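# Unscrew bottle cap, set both on desk

## Task

Twist the cap off the bottle, then place the cap on the desk and leave the bottle upright there by itself. At the end both bottle and cap must be motionless and must stay put without the robot supporting them. A cap still held in a gripper counts for nothing if the job is unfinished. Anything the robot is touching at the end must not drop by more than about a fingernail's thickness once released. Nothing may go off the table.

## Robot and tools

Robot: two identical 6-joint arms, left_arm and right_arm, each with a parallel two-finger gripper. Base origins in the scene frame: left_arm at (-0.026, +0.319, 0) m, quat_wxyz (+0.998, 0, 0, +0.070); right_arm at (-0.016, -0.364, 0) m, quat_wxyz (+0.999, 0, 0, -0.053). Scene frame: origin on the table top midway between the arms, +x out over the table, +z up, left_arm on the +y side. The arm names do not tell you which side of an image they appear on.

Gripper: fingers extend along the gripper's +z axis and close along its y axis. end_effector_position is the point between the pads, roughly 1 cm short of the tips. Printed hand positions can be somewhat wrong, more so at long reach.

Joint order (used in every row and every per-joint list in results): wrist yaw (joint5), wrist roll (joint6), wrist pitch (joint4), waist (joint1), elbow (joint3), shoulder (joint2). Ranges in rad: waist -2.880 to 2.880, shoulder 0.000 to 3.142, elbow 0.000 to 3.019, wrist pitch -1.693 to 1.571, wrist yaw -1.571 to 1.571, wrist roll -2.094 to 2.094. True ends may differ by up to 0.019 rad.

A row is always one flat list of 14 numbers, each in [-1, 1], covering both arms even if one is idle: left_arm's 6 joint values in the order above plus its opening, then right_arm's 6 plus its opening. Joint values are scaled offsets, not poses: 1.0 equals 1.264 rad waist, 1.32 shoulder, 1.276 elbow, 1.83 wrist pitch, 1.686 wrist yaw, 2.022 wrist roll. The opening is absolute: +1 fully open, -1 closed; the fingers go to where grip_measured would read that number. To hold something, command about 0.03 below grip_measured (less for a lighter hold). Pad force tops out near 50 to 62 N and is lower on very thin parts.

Tools:
- execute_actions(actions): a list of actions; each action is a list of up to 15 rows, each row run for one 1/30 s step, the last row repeated to fill 15 steps. Joint offsets in every row are measured from the angles at the start of that action (for the first action, the last reported angles), not from the previous row. An action asking any joint more than 0.019 rad beyond its range is rejected for both arms; a malformed action or a failing first action rejects the whole call. An empty list just returns state and images.
- move(target, speed, blocking): target is one 14-number row whose offsets count from the most recent reported Joint positions. All joints move in sync along paths of 0.5 to 10 s, so grippers curve; no slowing for obstacles or the other arm. speed is the top rate in rad/s of the joint with farthest to go, 0.01 to 2, default 0.5. Finger openings are applied at once. blocking=false returns after 0.5 s while motion continues; use wait or stop before sending further rows or moves.
- wait(seconds): 0 to 10; arms hold their last command; ends early if a running move finishes.
- stop(): brakes a running move; needs room, more when fast; fingers keep moving.
- zoom_image(camera, region): camera is one of cam_head_left, cam_head_right, cam_high, cam_low, cam_left_wrist, cam_right_wrist (all 504x504); region [x0, y0, x1, y1] in pixels, top-left origin, at most 504 by 504.
- read_manual(section): licence texts only ("licences").
- finished_scene(scene): ends the current scene, passing its number; irreversible; reports success.

Motion behaviour: each joint's commanded target is clamped to a lead from its measured angle (0.264 waist, 0.32 shoulder, 0.276 elbow, 0.33 wrist pitch, 0.186 wrist yaw, 0.522 wrist roll rad), and targets that would shift a gripper more than 70 mm are scaled back, so big offsets take several actions. Zero offsets can let an arm sag; to hold it, first send offsets back to the wanted angles, then zeros, and push further if a joint still falls short. Faster moves and targets set deeper past contact hit and press harder. The simulation keeps running while you compose replies, holding the last command.

Results: a state line per arm (position in m, quat_wxyz), Joint positions and Joint velocities (6 joints in rad and rad/s, then pad gap in m, 0.094 when fully open), Joint targets (current drive goals), grip_measured (opening on the command scale, off by up to ~1 mm per gripper). "joint sent to its limit" means a joint was driven to its real end; its absence does not prove more room. "joint command not followed" means a clearance check altered targets. A move adds a "move:" line: ending (done, off_target, moving, held, fault), limits=held or limits=none, and each arm's joint farthest from target. MOTOR HOT appears from 85 °C; at 100 °C the arm drops (OVER-TEMPERATURE FAULT). FAULT lines mark arm stops.

Avoid: dropping or slamming objects, knocking anything off the table, arms striking or pressing each other, hard pushes, long loaded holds that overheat motors. Occasional tugs on held parts or shoves on loose objects may occur. Release everything so bottle and cap rest on their own before finishing.

Each tool is called after "Emit:" by a JSON object that holds its "name" and its "arguments", one argument or row to a line.

## Session

Emit:
{"name": "execute_actions", "arguments": {
  "actions": []
}}

Scene clock: 0.00 s.
left_arm: end_effector_position=(+0.4374, +0.0100, +0.2529) grip_measured=+1.000 end_effector_quat_wxyz=(+0.741, -0.331, +0.582, -0.058) | right_arm: end_effector_position=(+0.4062, -0.7740, +0.1890) grip_measured=+1.000 end_effector_quat_wxyz=(+0.030, +0.600, +0.782, -0.168)
Joint names: [wrist yaw, wrist roll, wrist pitch, waist, elbow, shoulder]
Joint positions: left_arm=[-1.309 -0.195  1.242 -1.03   0.944  1.775  0.094] | right_arm=[ 0.335  0.624 -1.367 -0.566  1.714  1.849  0.094]
Joint velocities: left_arm=[-0.051 -0.037 -0.022 -0.015 -0.002 -0.015  0.   ] | right_arm=[-0.007 -0.081 -0.007 -0.005  0.017  0.005  0.   ]
Motor temperatures (°C, as the motors report them): left_arm=[22 23 23 24 22 23] | right_arm=[24 23 23 25 23 23]
Joint targets: left_arm=[-1.309 -0.195 1.245 -1.030 0.963 1.772] | right_arm=[0.336 0.625 -1.365 -0.566 1.744 1.841]

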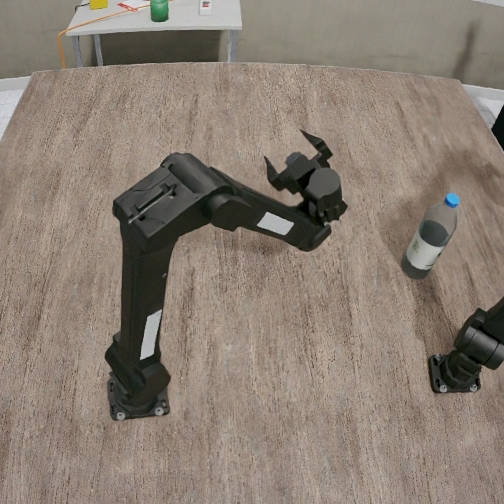

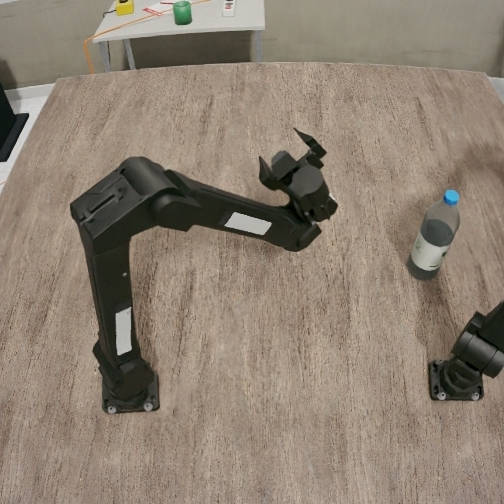

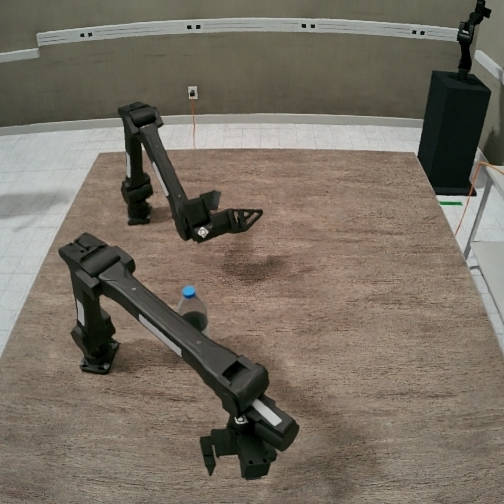

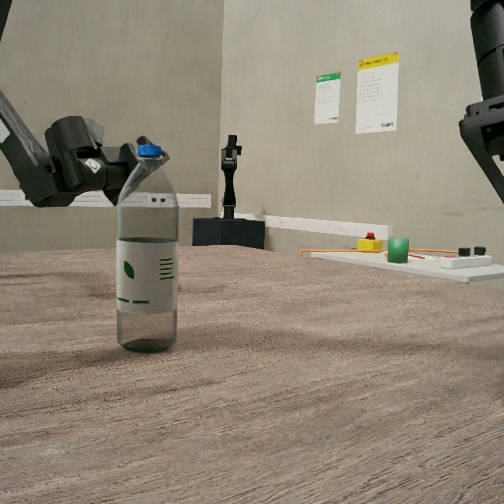

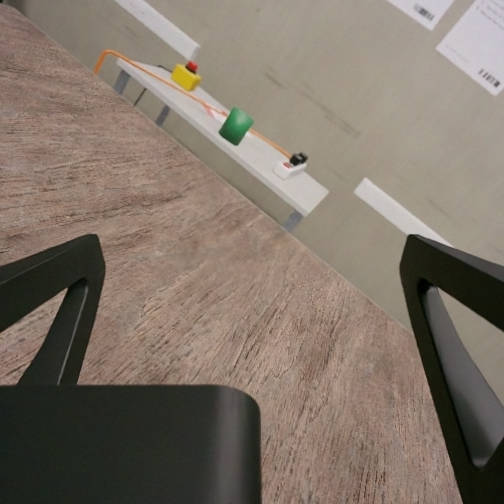

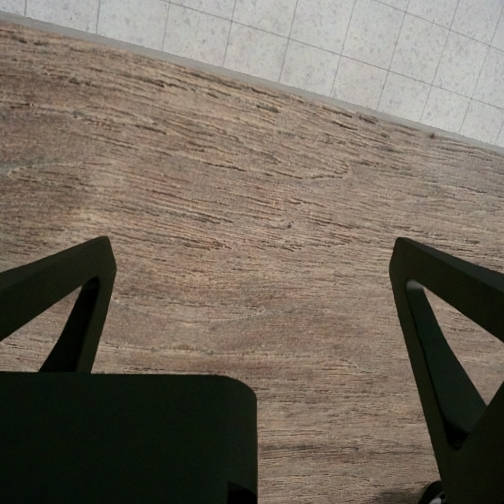

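Emit:
{"name": "move", "arguments": {
  "target": [0.776,0.096,0.034,-0.225,-0.2,0.153,1,-0.199,-0.309,-0.17,0,-0.42,-0.605,1],
  "speed": 0.8
}}

Emit:
{"name": "move", "arguments": {
  "target": [0,0,0,0,0.01,0,1,0,0,0,0.55,0.02,0,1]
}}

Scene clock: 11.80 s.
left_arm: end_effector_position=(+0.2029, -0.2221, +0.0882) grip_measured=+1.000 end_effector_quat_wxyz=(+0.589, +0.385, +0.591, -0.395) | right_arm: end_effector_position=(+0.2008, -0.5385, +0.2969) grip_measured=+1.000 end_effector_quat_wxyz=(+0.013, +0.334, +0.942, -0.005)
Joint names: [wrist yaw, wrist roll, wrist pitch, waist, elbow, shoulder]
Joint positions: left_arm=[-0.004 -0.012  1.286 -1.311  0.691  1.971  0.094] | right_arm=[ 0.002  0.009 -1.673 -0.566  1.182  1.051  0.094]
Joint velocities: left_arm=[-0.022 -0.051 -0.017 -0.015  0.007 -0.005  0.   ] | right_arm=[ 0.037 -0.037  0.007 -0.015  0.012  0.015  0.   ]
Motor temperatures (°C, as the motors report them): left_arm=[22 23 23 24 23 24] | right_arm=[24 23 23 25 25 24]
Joint targets: left_arm=[-0.001 -0.001 1.304 -1.315 0.689 1.977] | right_arm=[-0.000 -0.001 -1.678 -0.566 1.178 1.050]
move: done; limits=none; left_arm: farthest joint: the wrist pitch, 0.018 radians from its target (0.062 radians at the start); right_arm: farthest joint: the wrist roll, 0.010 radians from its target (0.625 radians at the start)

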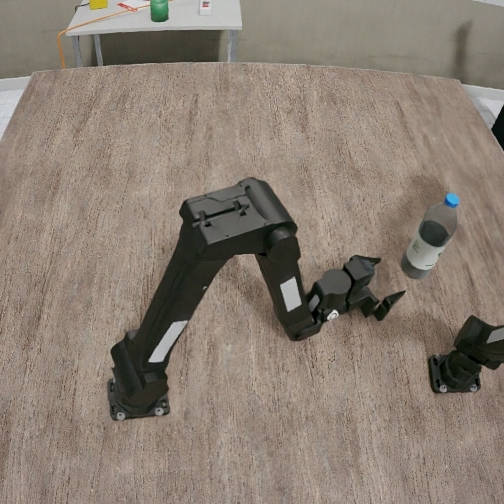

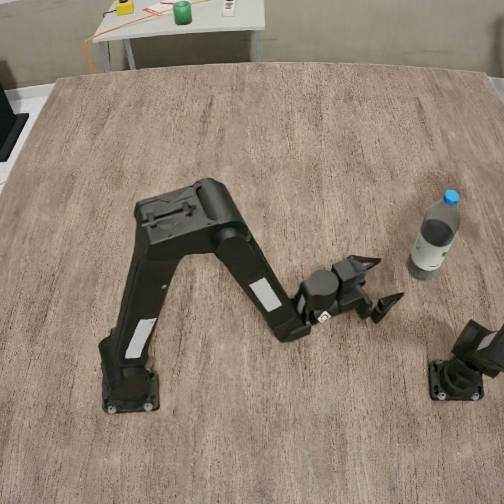

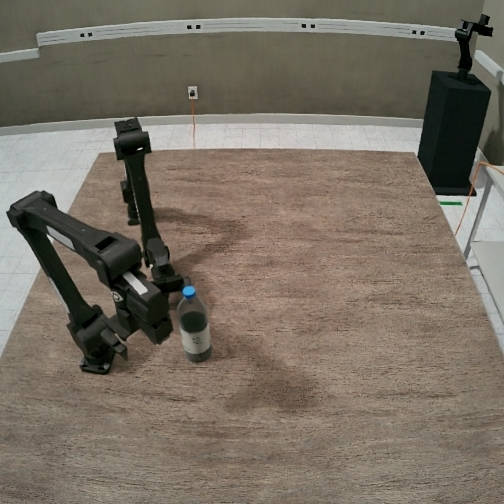

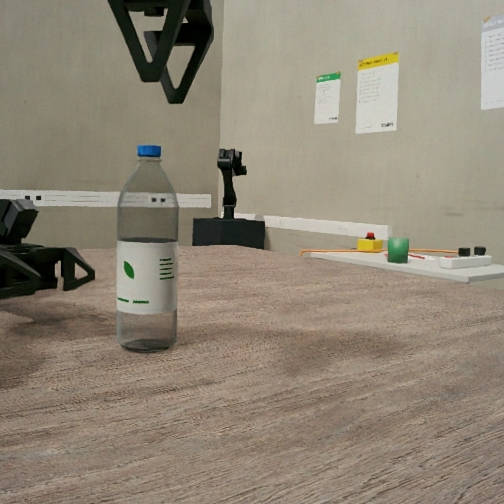

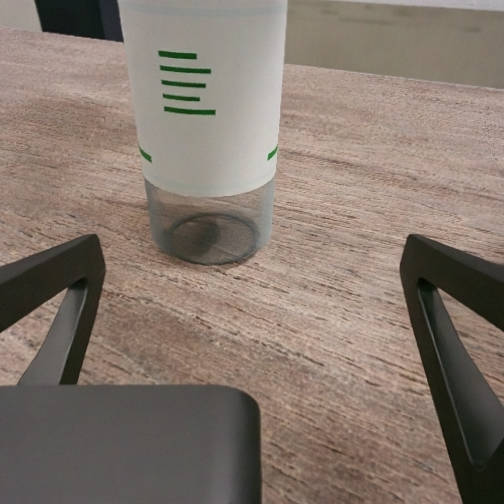

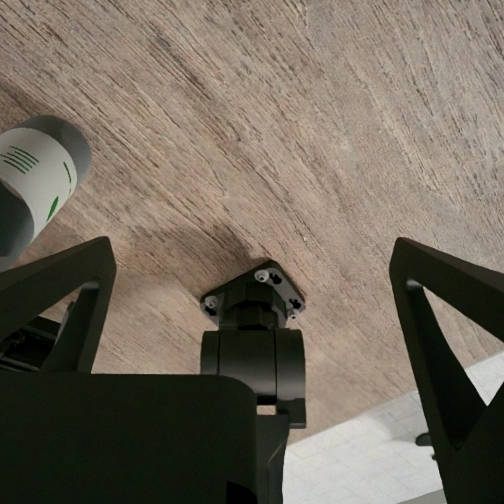

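Scene clock: 13.57 s.
left_arm: end_effector_position=(+0.2029, -0.2221, +0.0882) grip_measured=+1.000 end_effector_quat_wxyz=(+0.589, +0.385, +0.591, -0.395) | right_arm: end_effector_position=(+0.2618, -0.3595, +0.2969) grip_measured=+1.000 end_effector_quat_wxyz=(+0.014, -0.006, +1.000, -0.001)
Joint names: [wrist yaw, wrist roll, wrist pitch, waist, elbow, shoulder]
Joint positions: left_arm=[-0.004 -0.012  1.286 -1.311  0.691  1.971  0.094] | right_arm=[ 0.002  0.009 -1.673  0.127  1.182  1.051  0.094]
Joint velocities: left_arm=[-0.051  0.007 -0.027  0.005 -0.002 -0.005  0.   ] | right_arm=[-0.022 -0.081 -0.007 -0.015 -0.007  0.005  0.   ]
Motor temperatures (°C, as the motors report them): left_arm=[22 23 23 24 23 24] | right_arm=[24 23 23 25 25 24]
Joint targets: left_arm=[-0.004 -0.012 1.286 -1.311 0.704 1.971] | right_arm=[0.002 0.009 -1.673 0.129 1.207 1.051]
move: off_target (right_arm); limits=none; left_arm: farthest joint: the elbow, 0.012 radians from its target (0.012 radians at the start); right_arm: farthest joint: the elbow, 0.026 radians from its target (0.026 radians at the start)

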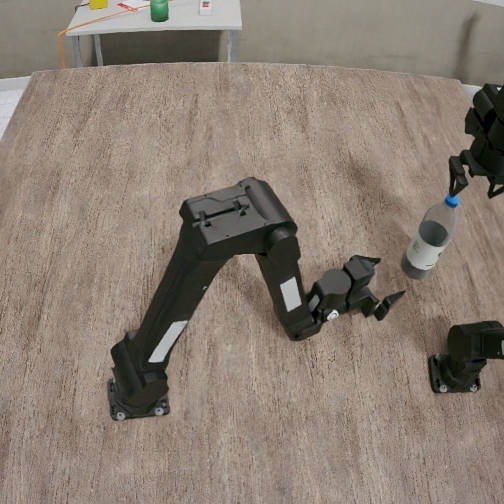

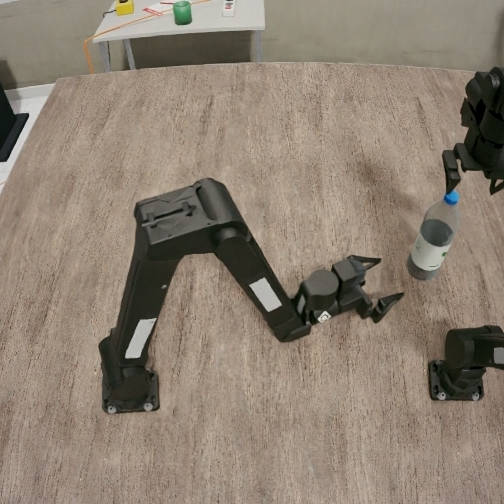

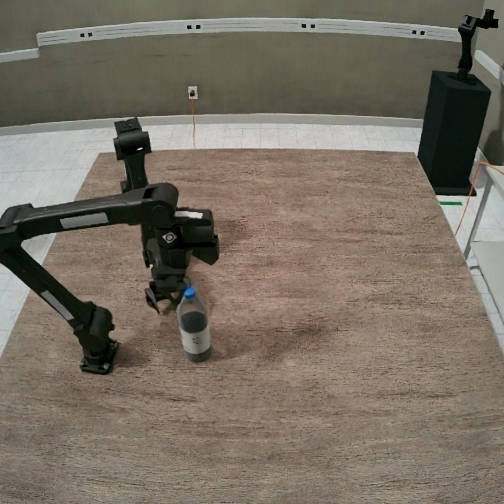

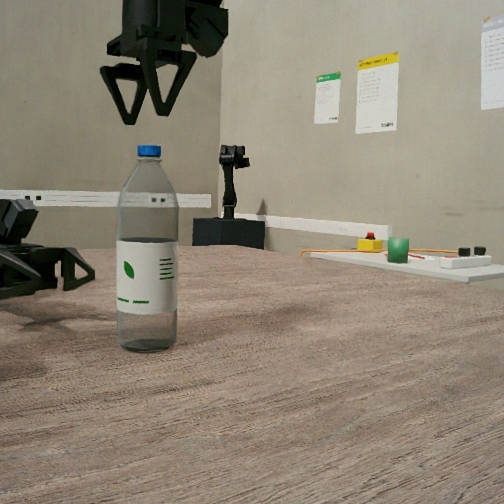

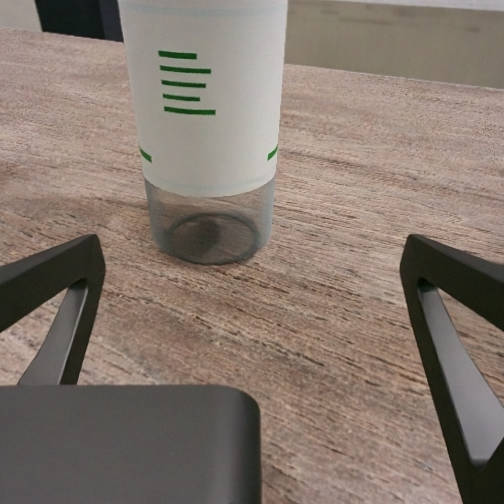

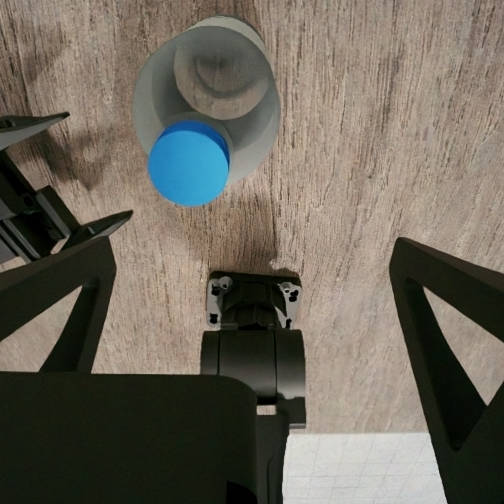

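Emit:
{"name": "move", "arguments": {
  "target": [0,0,0,0.03,0.01,0,1,0,0,0.02,0.068,-0.03,0.027,1]
}}

Emit:
{"name": "move", "arguments": {
  "target": [0,0,-0.14,0,0.335,0.123,1,0,0,0,0,0.01,0,1],
  "speed": 0.25
}}

Scene clock: 19.00 s.
left_arm: end_effector_position=(+0.2201, -0.2145, +0.0882) grip_measured=+1.000 end_effector_quat_wxyz=(+0.596, +0.375, +0.597, -0.385) | right_arm: end_effector_position=(+0.2642, -0.3370, +0.2751) grip_measured=+1.000 end_effector_quat_wxyz=(-0.006, -0.046, +0.999, -0.001)
Joint names: [wrist yaw, wrist roll, wrist pitch, waist, elbow, shoulder]
Joint positions: left_arm=[-0.004 -0.012  1.286 -1.279  0.691  1.971  0.094] | right_arm=[ 0.002  0.009 -1.646  0.207  1.145  1.081  0.094]
Joint velocities: left_arm=[-0.051  0.007  0.002 -0.005  0.002  0.005  0.   ] | right_arm=[-0.022 -0.022  0.007 -0.015  0.002 -0.005  0.   ]
Motor temperatures (°C, as the motors report them): left_arm=[22 23 23 24 23 24] | right_arm=[24 23 23 25 26 23]
Joint targets: left_arm=[-0.004 -0.012 1.286 -1.274 0.704 1.971] | right_arm=[0.002 0.009 -1.637 0.213 1.144 1.087]
move: done; limits=none; left_arm: farthest joint: the elbow, 0.012 radians from its target (0.012 radians at the start); right_arm: farthest joint: the wrist pitch, 0.009 radians from its target (0.037 radians at the start)

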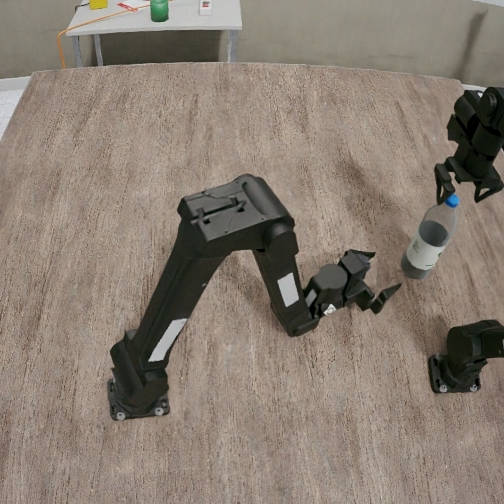

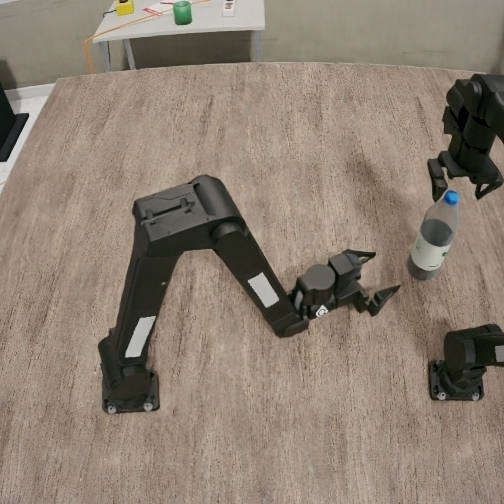

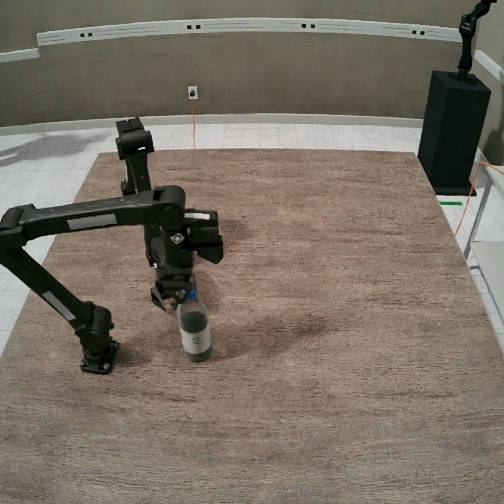

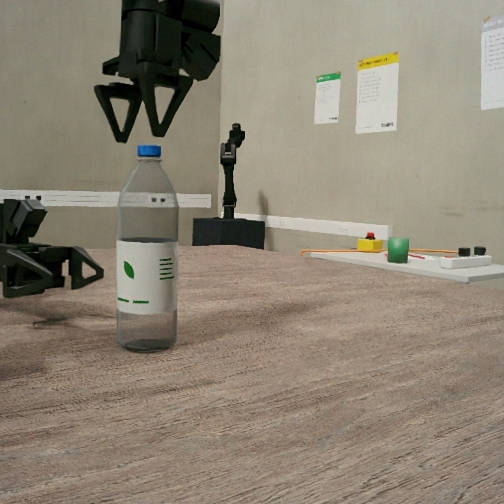

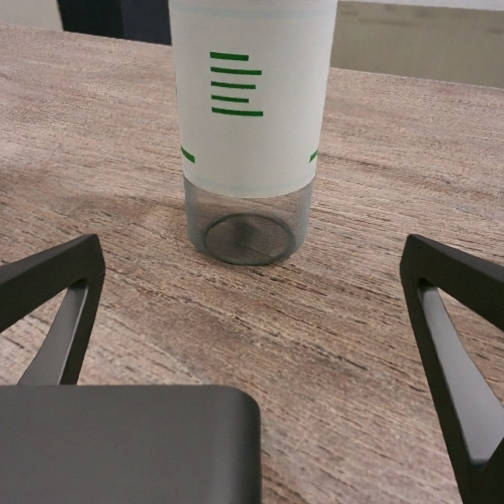

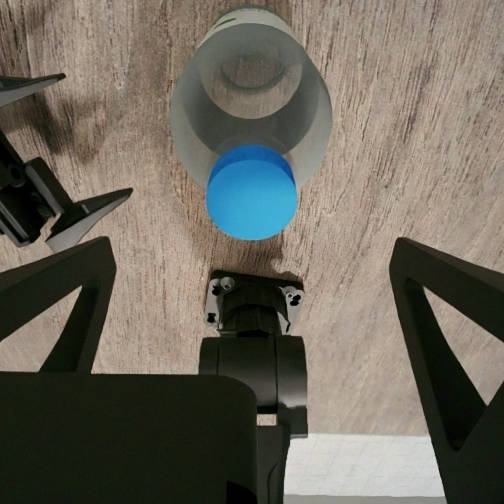

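Scene clock: 21.07 s.
left_arm: end_effector_position=(+0.2746, -0.3330, +0.0880) grip_measured=+1.000 end_effector_quat_wxyz=(+0.594, +0.377, +0.599, -0.384) | right_arm: end_effector_position=(+0.2642, -0.3370, +0.2751) grip_measured=+1.000 end_effector_quat_wxyz=(-0.006, -0.046, +0.999, -0.001)
Joint names: [wrist yaw, wrist roll, wrist pitch, waist, elbow, shoulder]
Joint positions: left_arm=[-0.004 -0.012  1.037 -1.279  1.084  2.122  0.094] | right_arm=[ 0.002  0.009 -1.646  0.207  1.145  1.081  0.094]
Joint velocities: left_arm=[ 0.007 -0.051  0.007  0.005  0.012  0.005  0.   ] | right_arm=[ 0.007  0.007 -0.002  0.005 -0.012  0.005  0.   ]
Motor temperatures (°C, as the motors report them): left_arm=[22 23 23 24 24 24] | right_arm=[24 23 23 25 26 23]
Joint targets: left_arm=[-0.004 -0.012 1.030 -1.279 1.119 2.134] | right_arm=[0.002 0.009 -1.646 0.207 1.157 1.081]
move: off_target (left_arm); limits=none; left_arm: farthest joint: the elbow, 0.034 radians from its target (0.427 radians at the start); right_arm: farthest joint: the elbow, 0.013 radians from its target (0.013 radians at the start)

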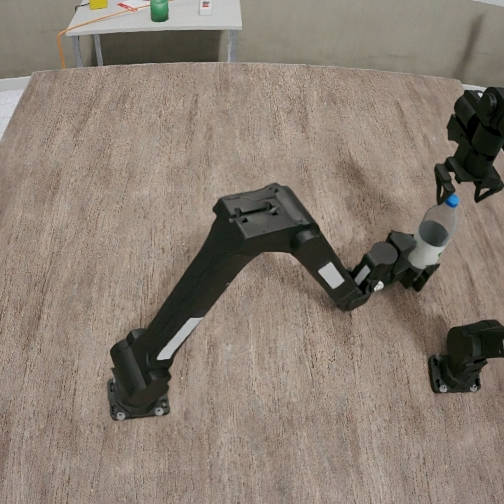

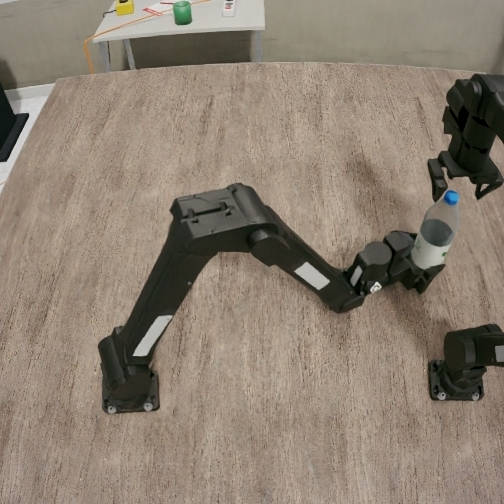

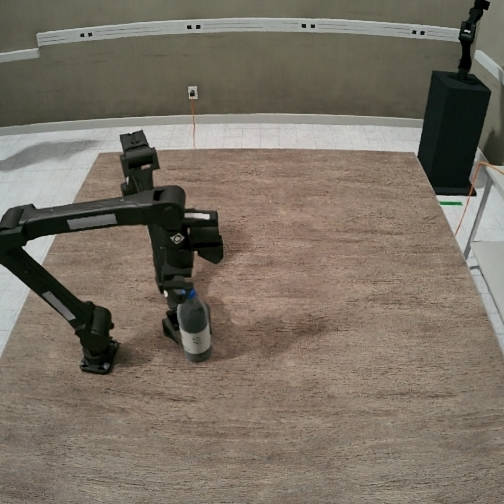

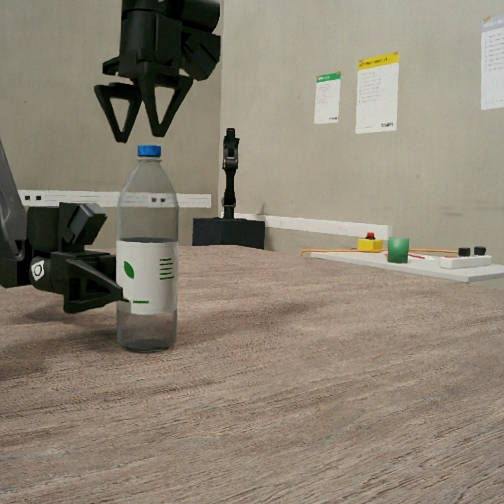

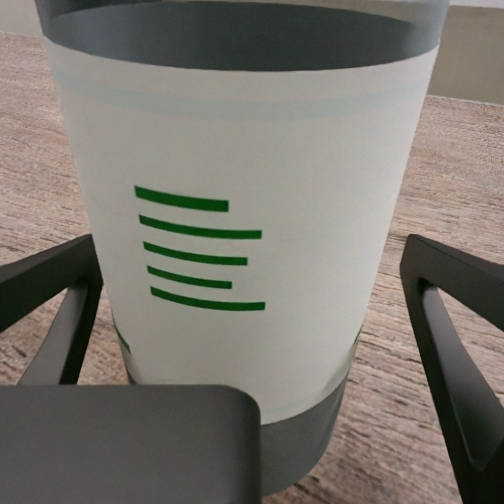

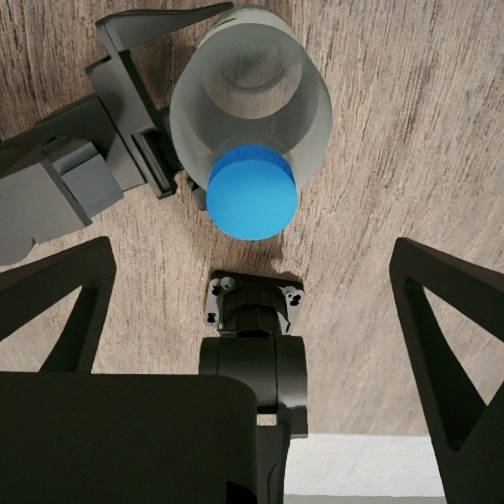

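Emit:
{"name": "move", "arguments": {
  "target": [0,0,-0.02,0.012,0.075,0.027,1,0,0.775,0.012,0,0.01,0.015,1],
  "speed": 1.2
}}

Emit:
{"name": "move", "arguments": {
  "target": [0,0,0,0,0.01,0,0.55,0,0,0,0,0.01,0,1]
}}

Scene clock: 27.10 s.
left_arm: end_effector_position=(+0.2852, -0.3474, +0.0902) grip_measured=+1.000 end_effector_quat_wxyz=(+0.596, +0.374, +0.598, -0.383) | right_arm: end_effector_position=(+0.2684, -0.3366, +0.2732) grip_measured=+1.000 end_effector_quat_wxyz=(-0.001, +0.669, +0.743, -0.003)
Joint names: [wrist yaw, wrist roll, wrist pitch, waist, elbow, shoulder]
Joint positions: left_arm=[-0.004 -0.012  1.008 -1.274  1.14   2.145  0.094] | right_arm=[ 0.002  1.567 -1.633  0.207  1.145  1.088  0.094]
Joint velocities: left_arm=[ 0.037 -0.037 -0.007 -0.005 -0.012  0.005  0.   ] | right_arm=[-0.051 -0.051 -0.002 -0.015  0.002 -0.015  0.   ]
Motor temperatures (°C, as the motors report them): left_arm=[22 23 23 24 24 24] | right_arm=[24 23 23 25 26 23]
Joint targets: left_arm=[-0.004 -0.012 1.001 -1.264 1.180 2.158] | right_arm=[0.002 1.576 -1.624 0.207 1.157 1.101]
move: off_target (left_arm); limits=none; left_arm: farthest joint: the elbow, 0.039 radians from its target (0.096 radians at the start); right_arm: farthest joint: the elbow, 0.013 radians from its target (0.013 radians at the start)

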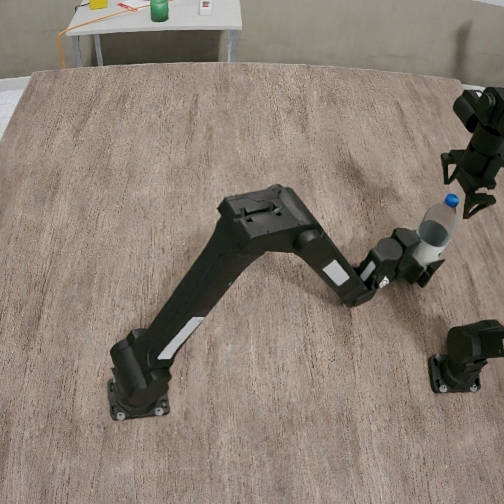

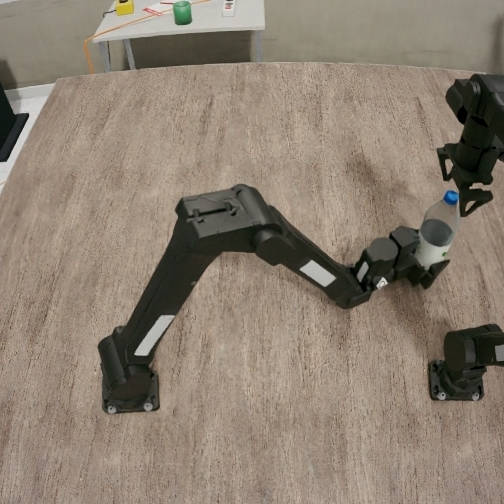

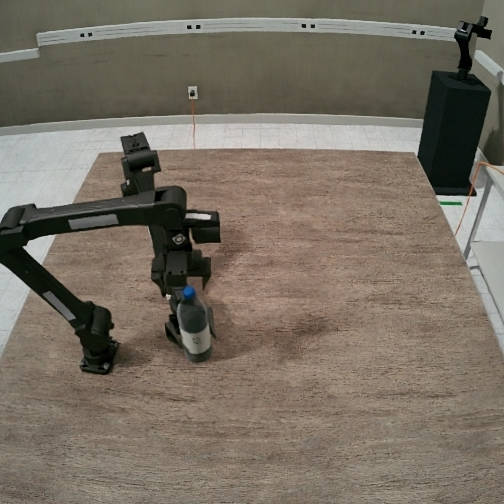

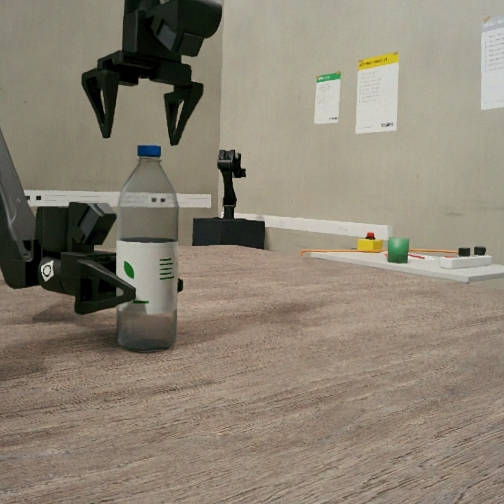

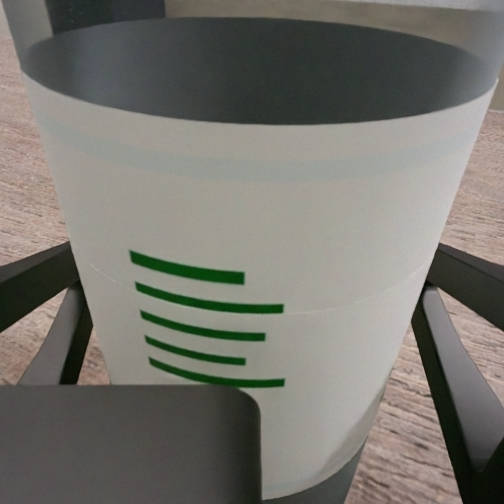

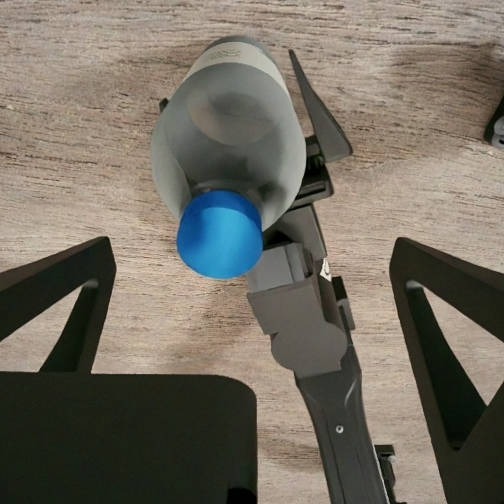

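Scene clock: 27.80 s.
left_arm: end_effector_position=(+0.2852, -0.3474, +0.0902) grip_measured=+0.636 end_effector_quat_wxyz=(+0.596, +0.374, +0.598, -0.383) | right_arm: end_effector_position=(+0.2684, -0.3366, +0.2732) grip_measured=+1.000 end_effector_quat_wxyz=(-0.001, +0.669, +0.743, -0.003)
Joint names: [wrist yaw, wrist roll, wrist pitch, waist, elbow, shoulder]
Joint positions: left_arm=[-0.004 -0.012  1.008 -1.274  1.14   2.145  0.077] | right_arm=[ 0.002  1.567 -1.633  0.207  1.145  1.088  0.094]
Joint velocities: left_arm=[-0.051  0.037 -0.017  0.015 -0.002 -0.015 -0.001] | right_arm=[-0.022 -0.066  0.002 -0.015  0.002  0.015  0.   ]
Motor temperatures (°C, as the motors report them): left_arm=[22 23 23 24 24 25] | right_arm=[24 23 23 25 26 23]
Joint targets: left_arm=[-0.004 -0.012 1.008 -1.274 1.153 2.145] | right_arm=[0.002 1.567 -1.633 0.207 1.157 1.088]
move: done; limits=none; left_arm: farthest joint: the elbow, 0.012 radians from its target (0.012 radians at the start); right_arm: farthest joint: the elbow, 0.013 radians from its target (0.013 radians at the start)

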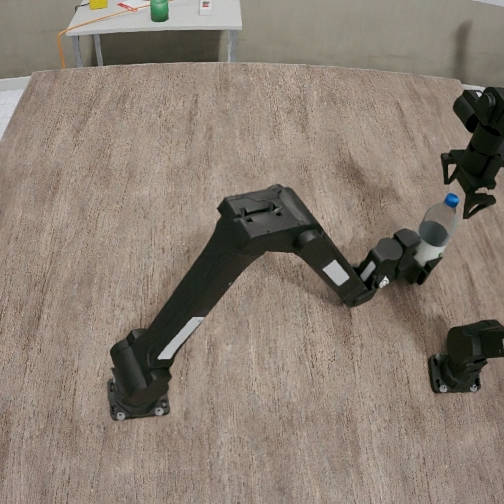

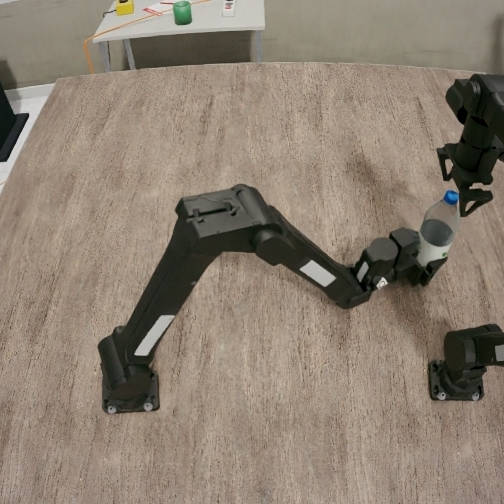

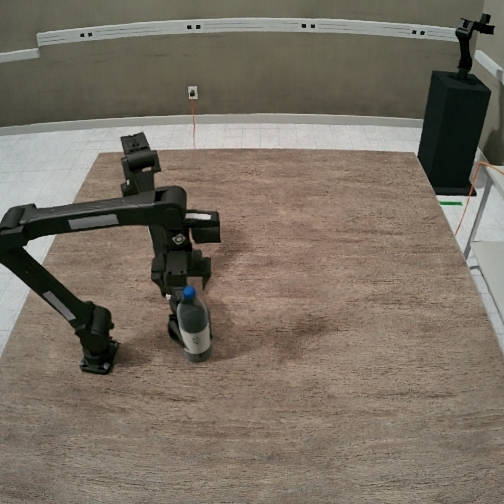

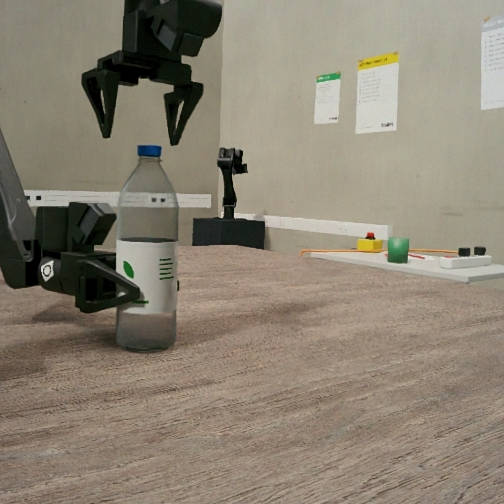

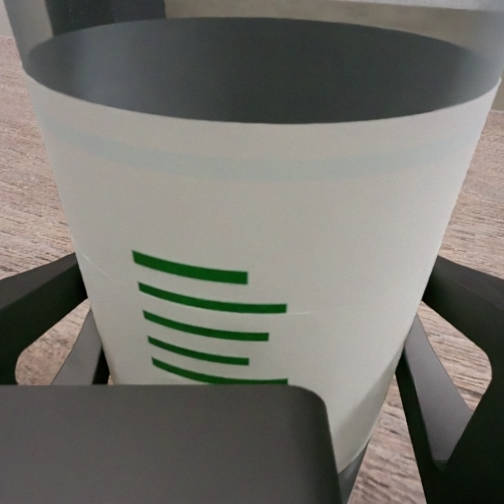

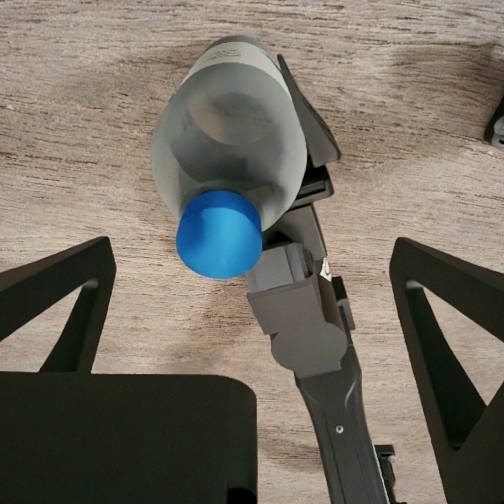

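Emit:
{"name": "move", "arguments": {
  "target": [0,0,0,0,0.01,0,0.56,0,0,0.049,0,-0.036,0.024,0],
  "speed": 0.15
}}

Scene clock: 31.20 s.
left_arm: end_effector_position=(+0.2852, -0.3474, +0.0902) grip_measured=+0.636 end_effector_quat_wxyz=(+0.596, +0.374, +0.598, -0.383) | right_arm: end_effector_position=(+0.2806, -0.3354, +0.2506) grip_measured=+0.003 end_effector_quat_wxyz=(+0.004, +0.669, +0.743, +0.003)
Joint names: [wrist yaw, wrist roll, wrist pitch, waist, elbow, shoulder]
Joint positions: left_arm=[-0.004 -0.012  1.008 -1.274  1.14   2.145  0.077] | right_arm=[ 0.002  1.567 -1.553  0.207  1.101  1.11   0.047]
Joint velocities: left_arm=[ 0.051 -0.081 -0.012 -0.015 -0.012 -0.005 -0.001] | right_arm=[-0.066  0.051 -0.007 -0.015 -0.002 -0.005  0.   ]
Motor temperatures (°C, as the motors report them): left_arm=[22 23 23 24 24 25] | right_arm=[24 23 23 25 26 23]
Joint targets: left_arm=[-0.004 -0.012 1.008 -1.274 1.153 2.145] | right_arm=[0.002 1.567 -1.543 0.207 1.099 1.120]
move: done; limits=none; left_arm: farthest joint: the elbow, 0.012 radians from its target (0.012 radians at the start); right_arm: farthest joint: the shoulder, 0.009 radians from its target (0.031 radians at the start)

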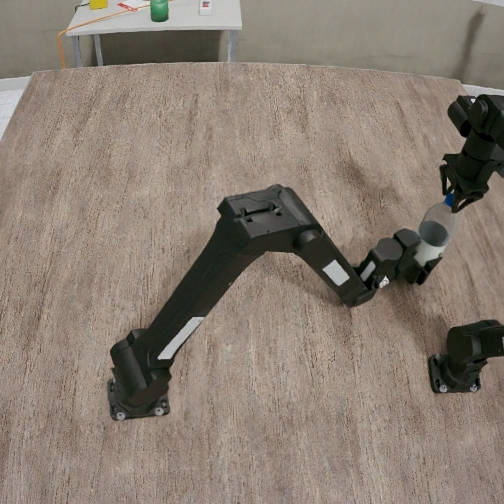

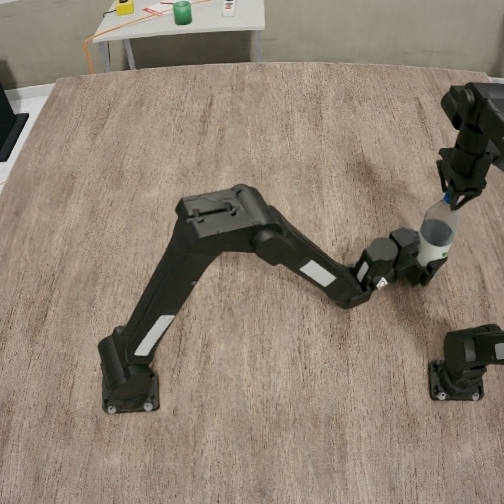

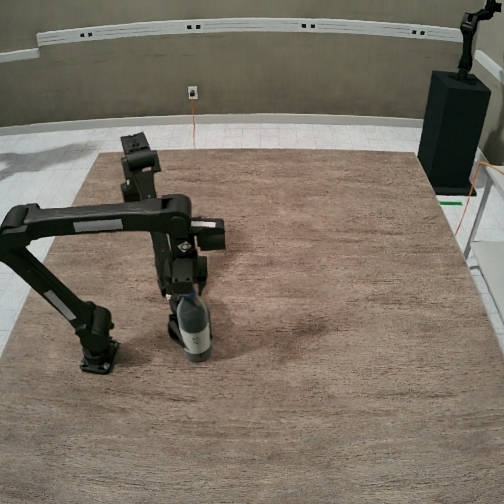

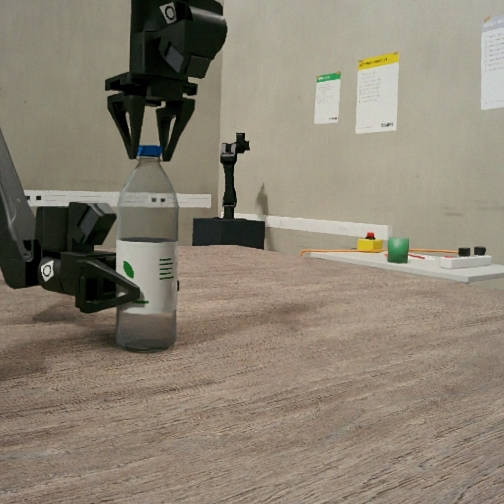

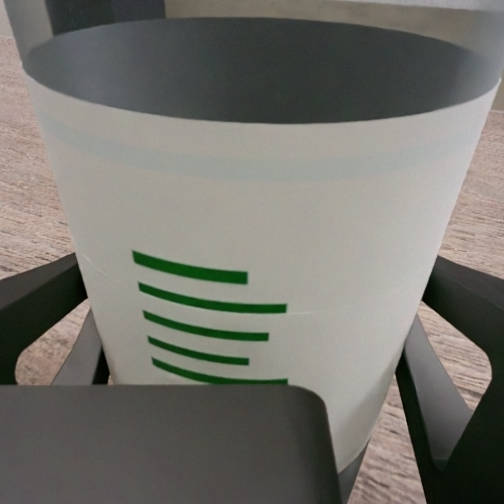

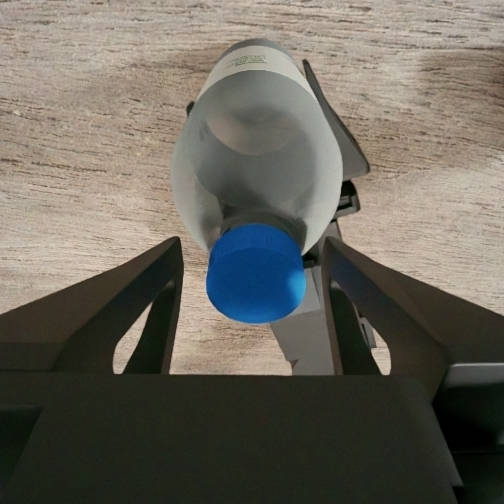

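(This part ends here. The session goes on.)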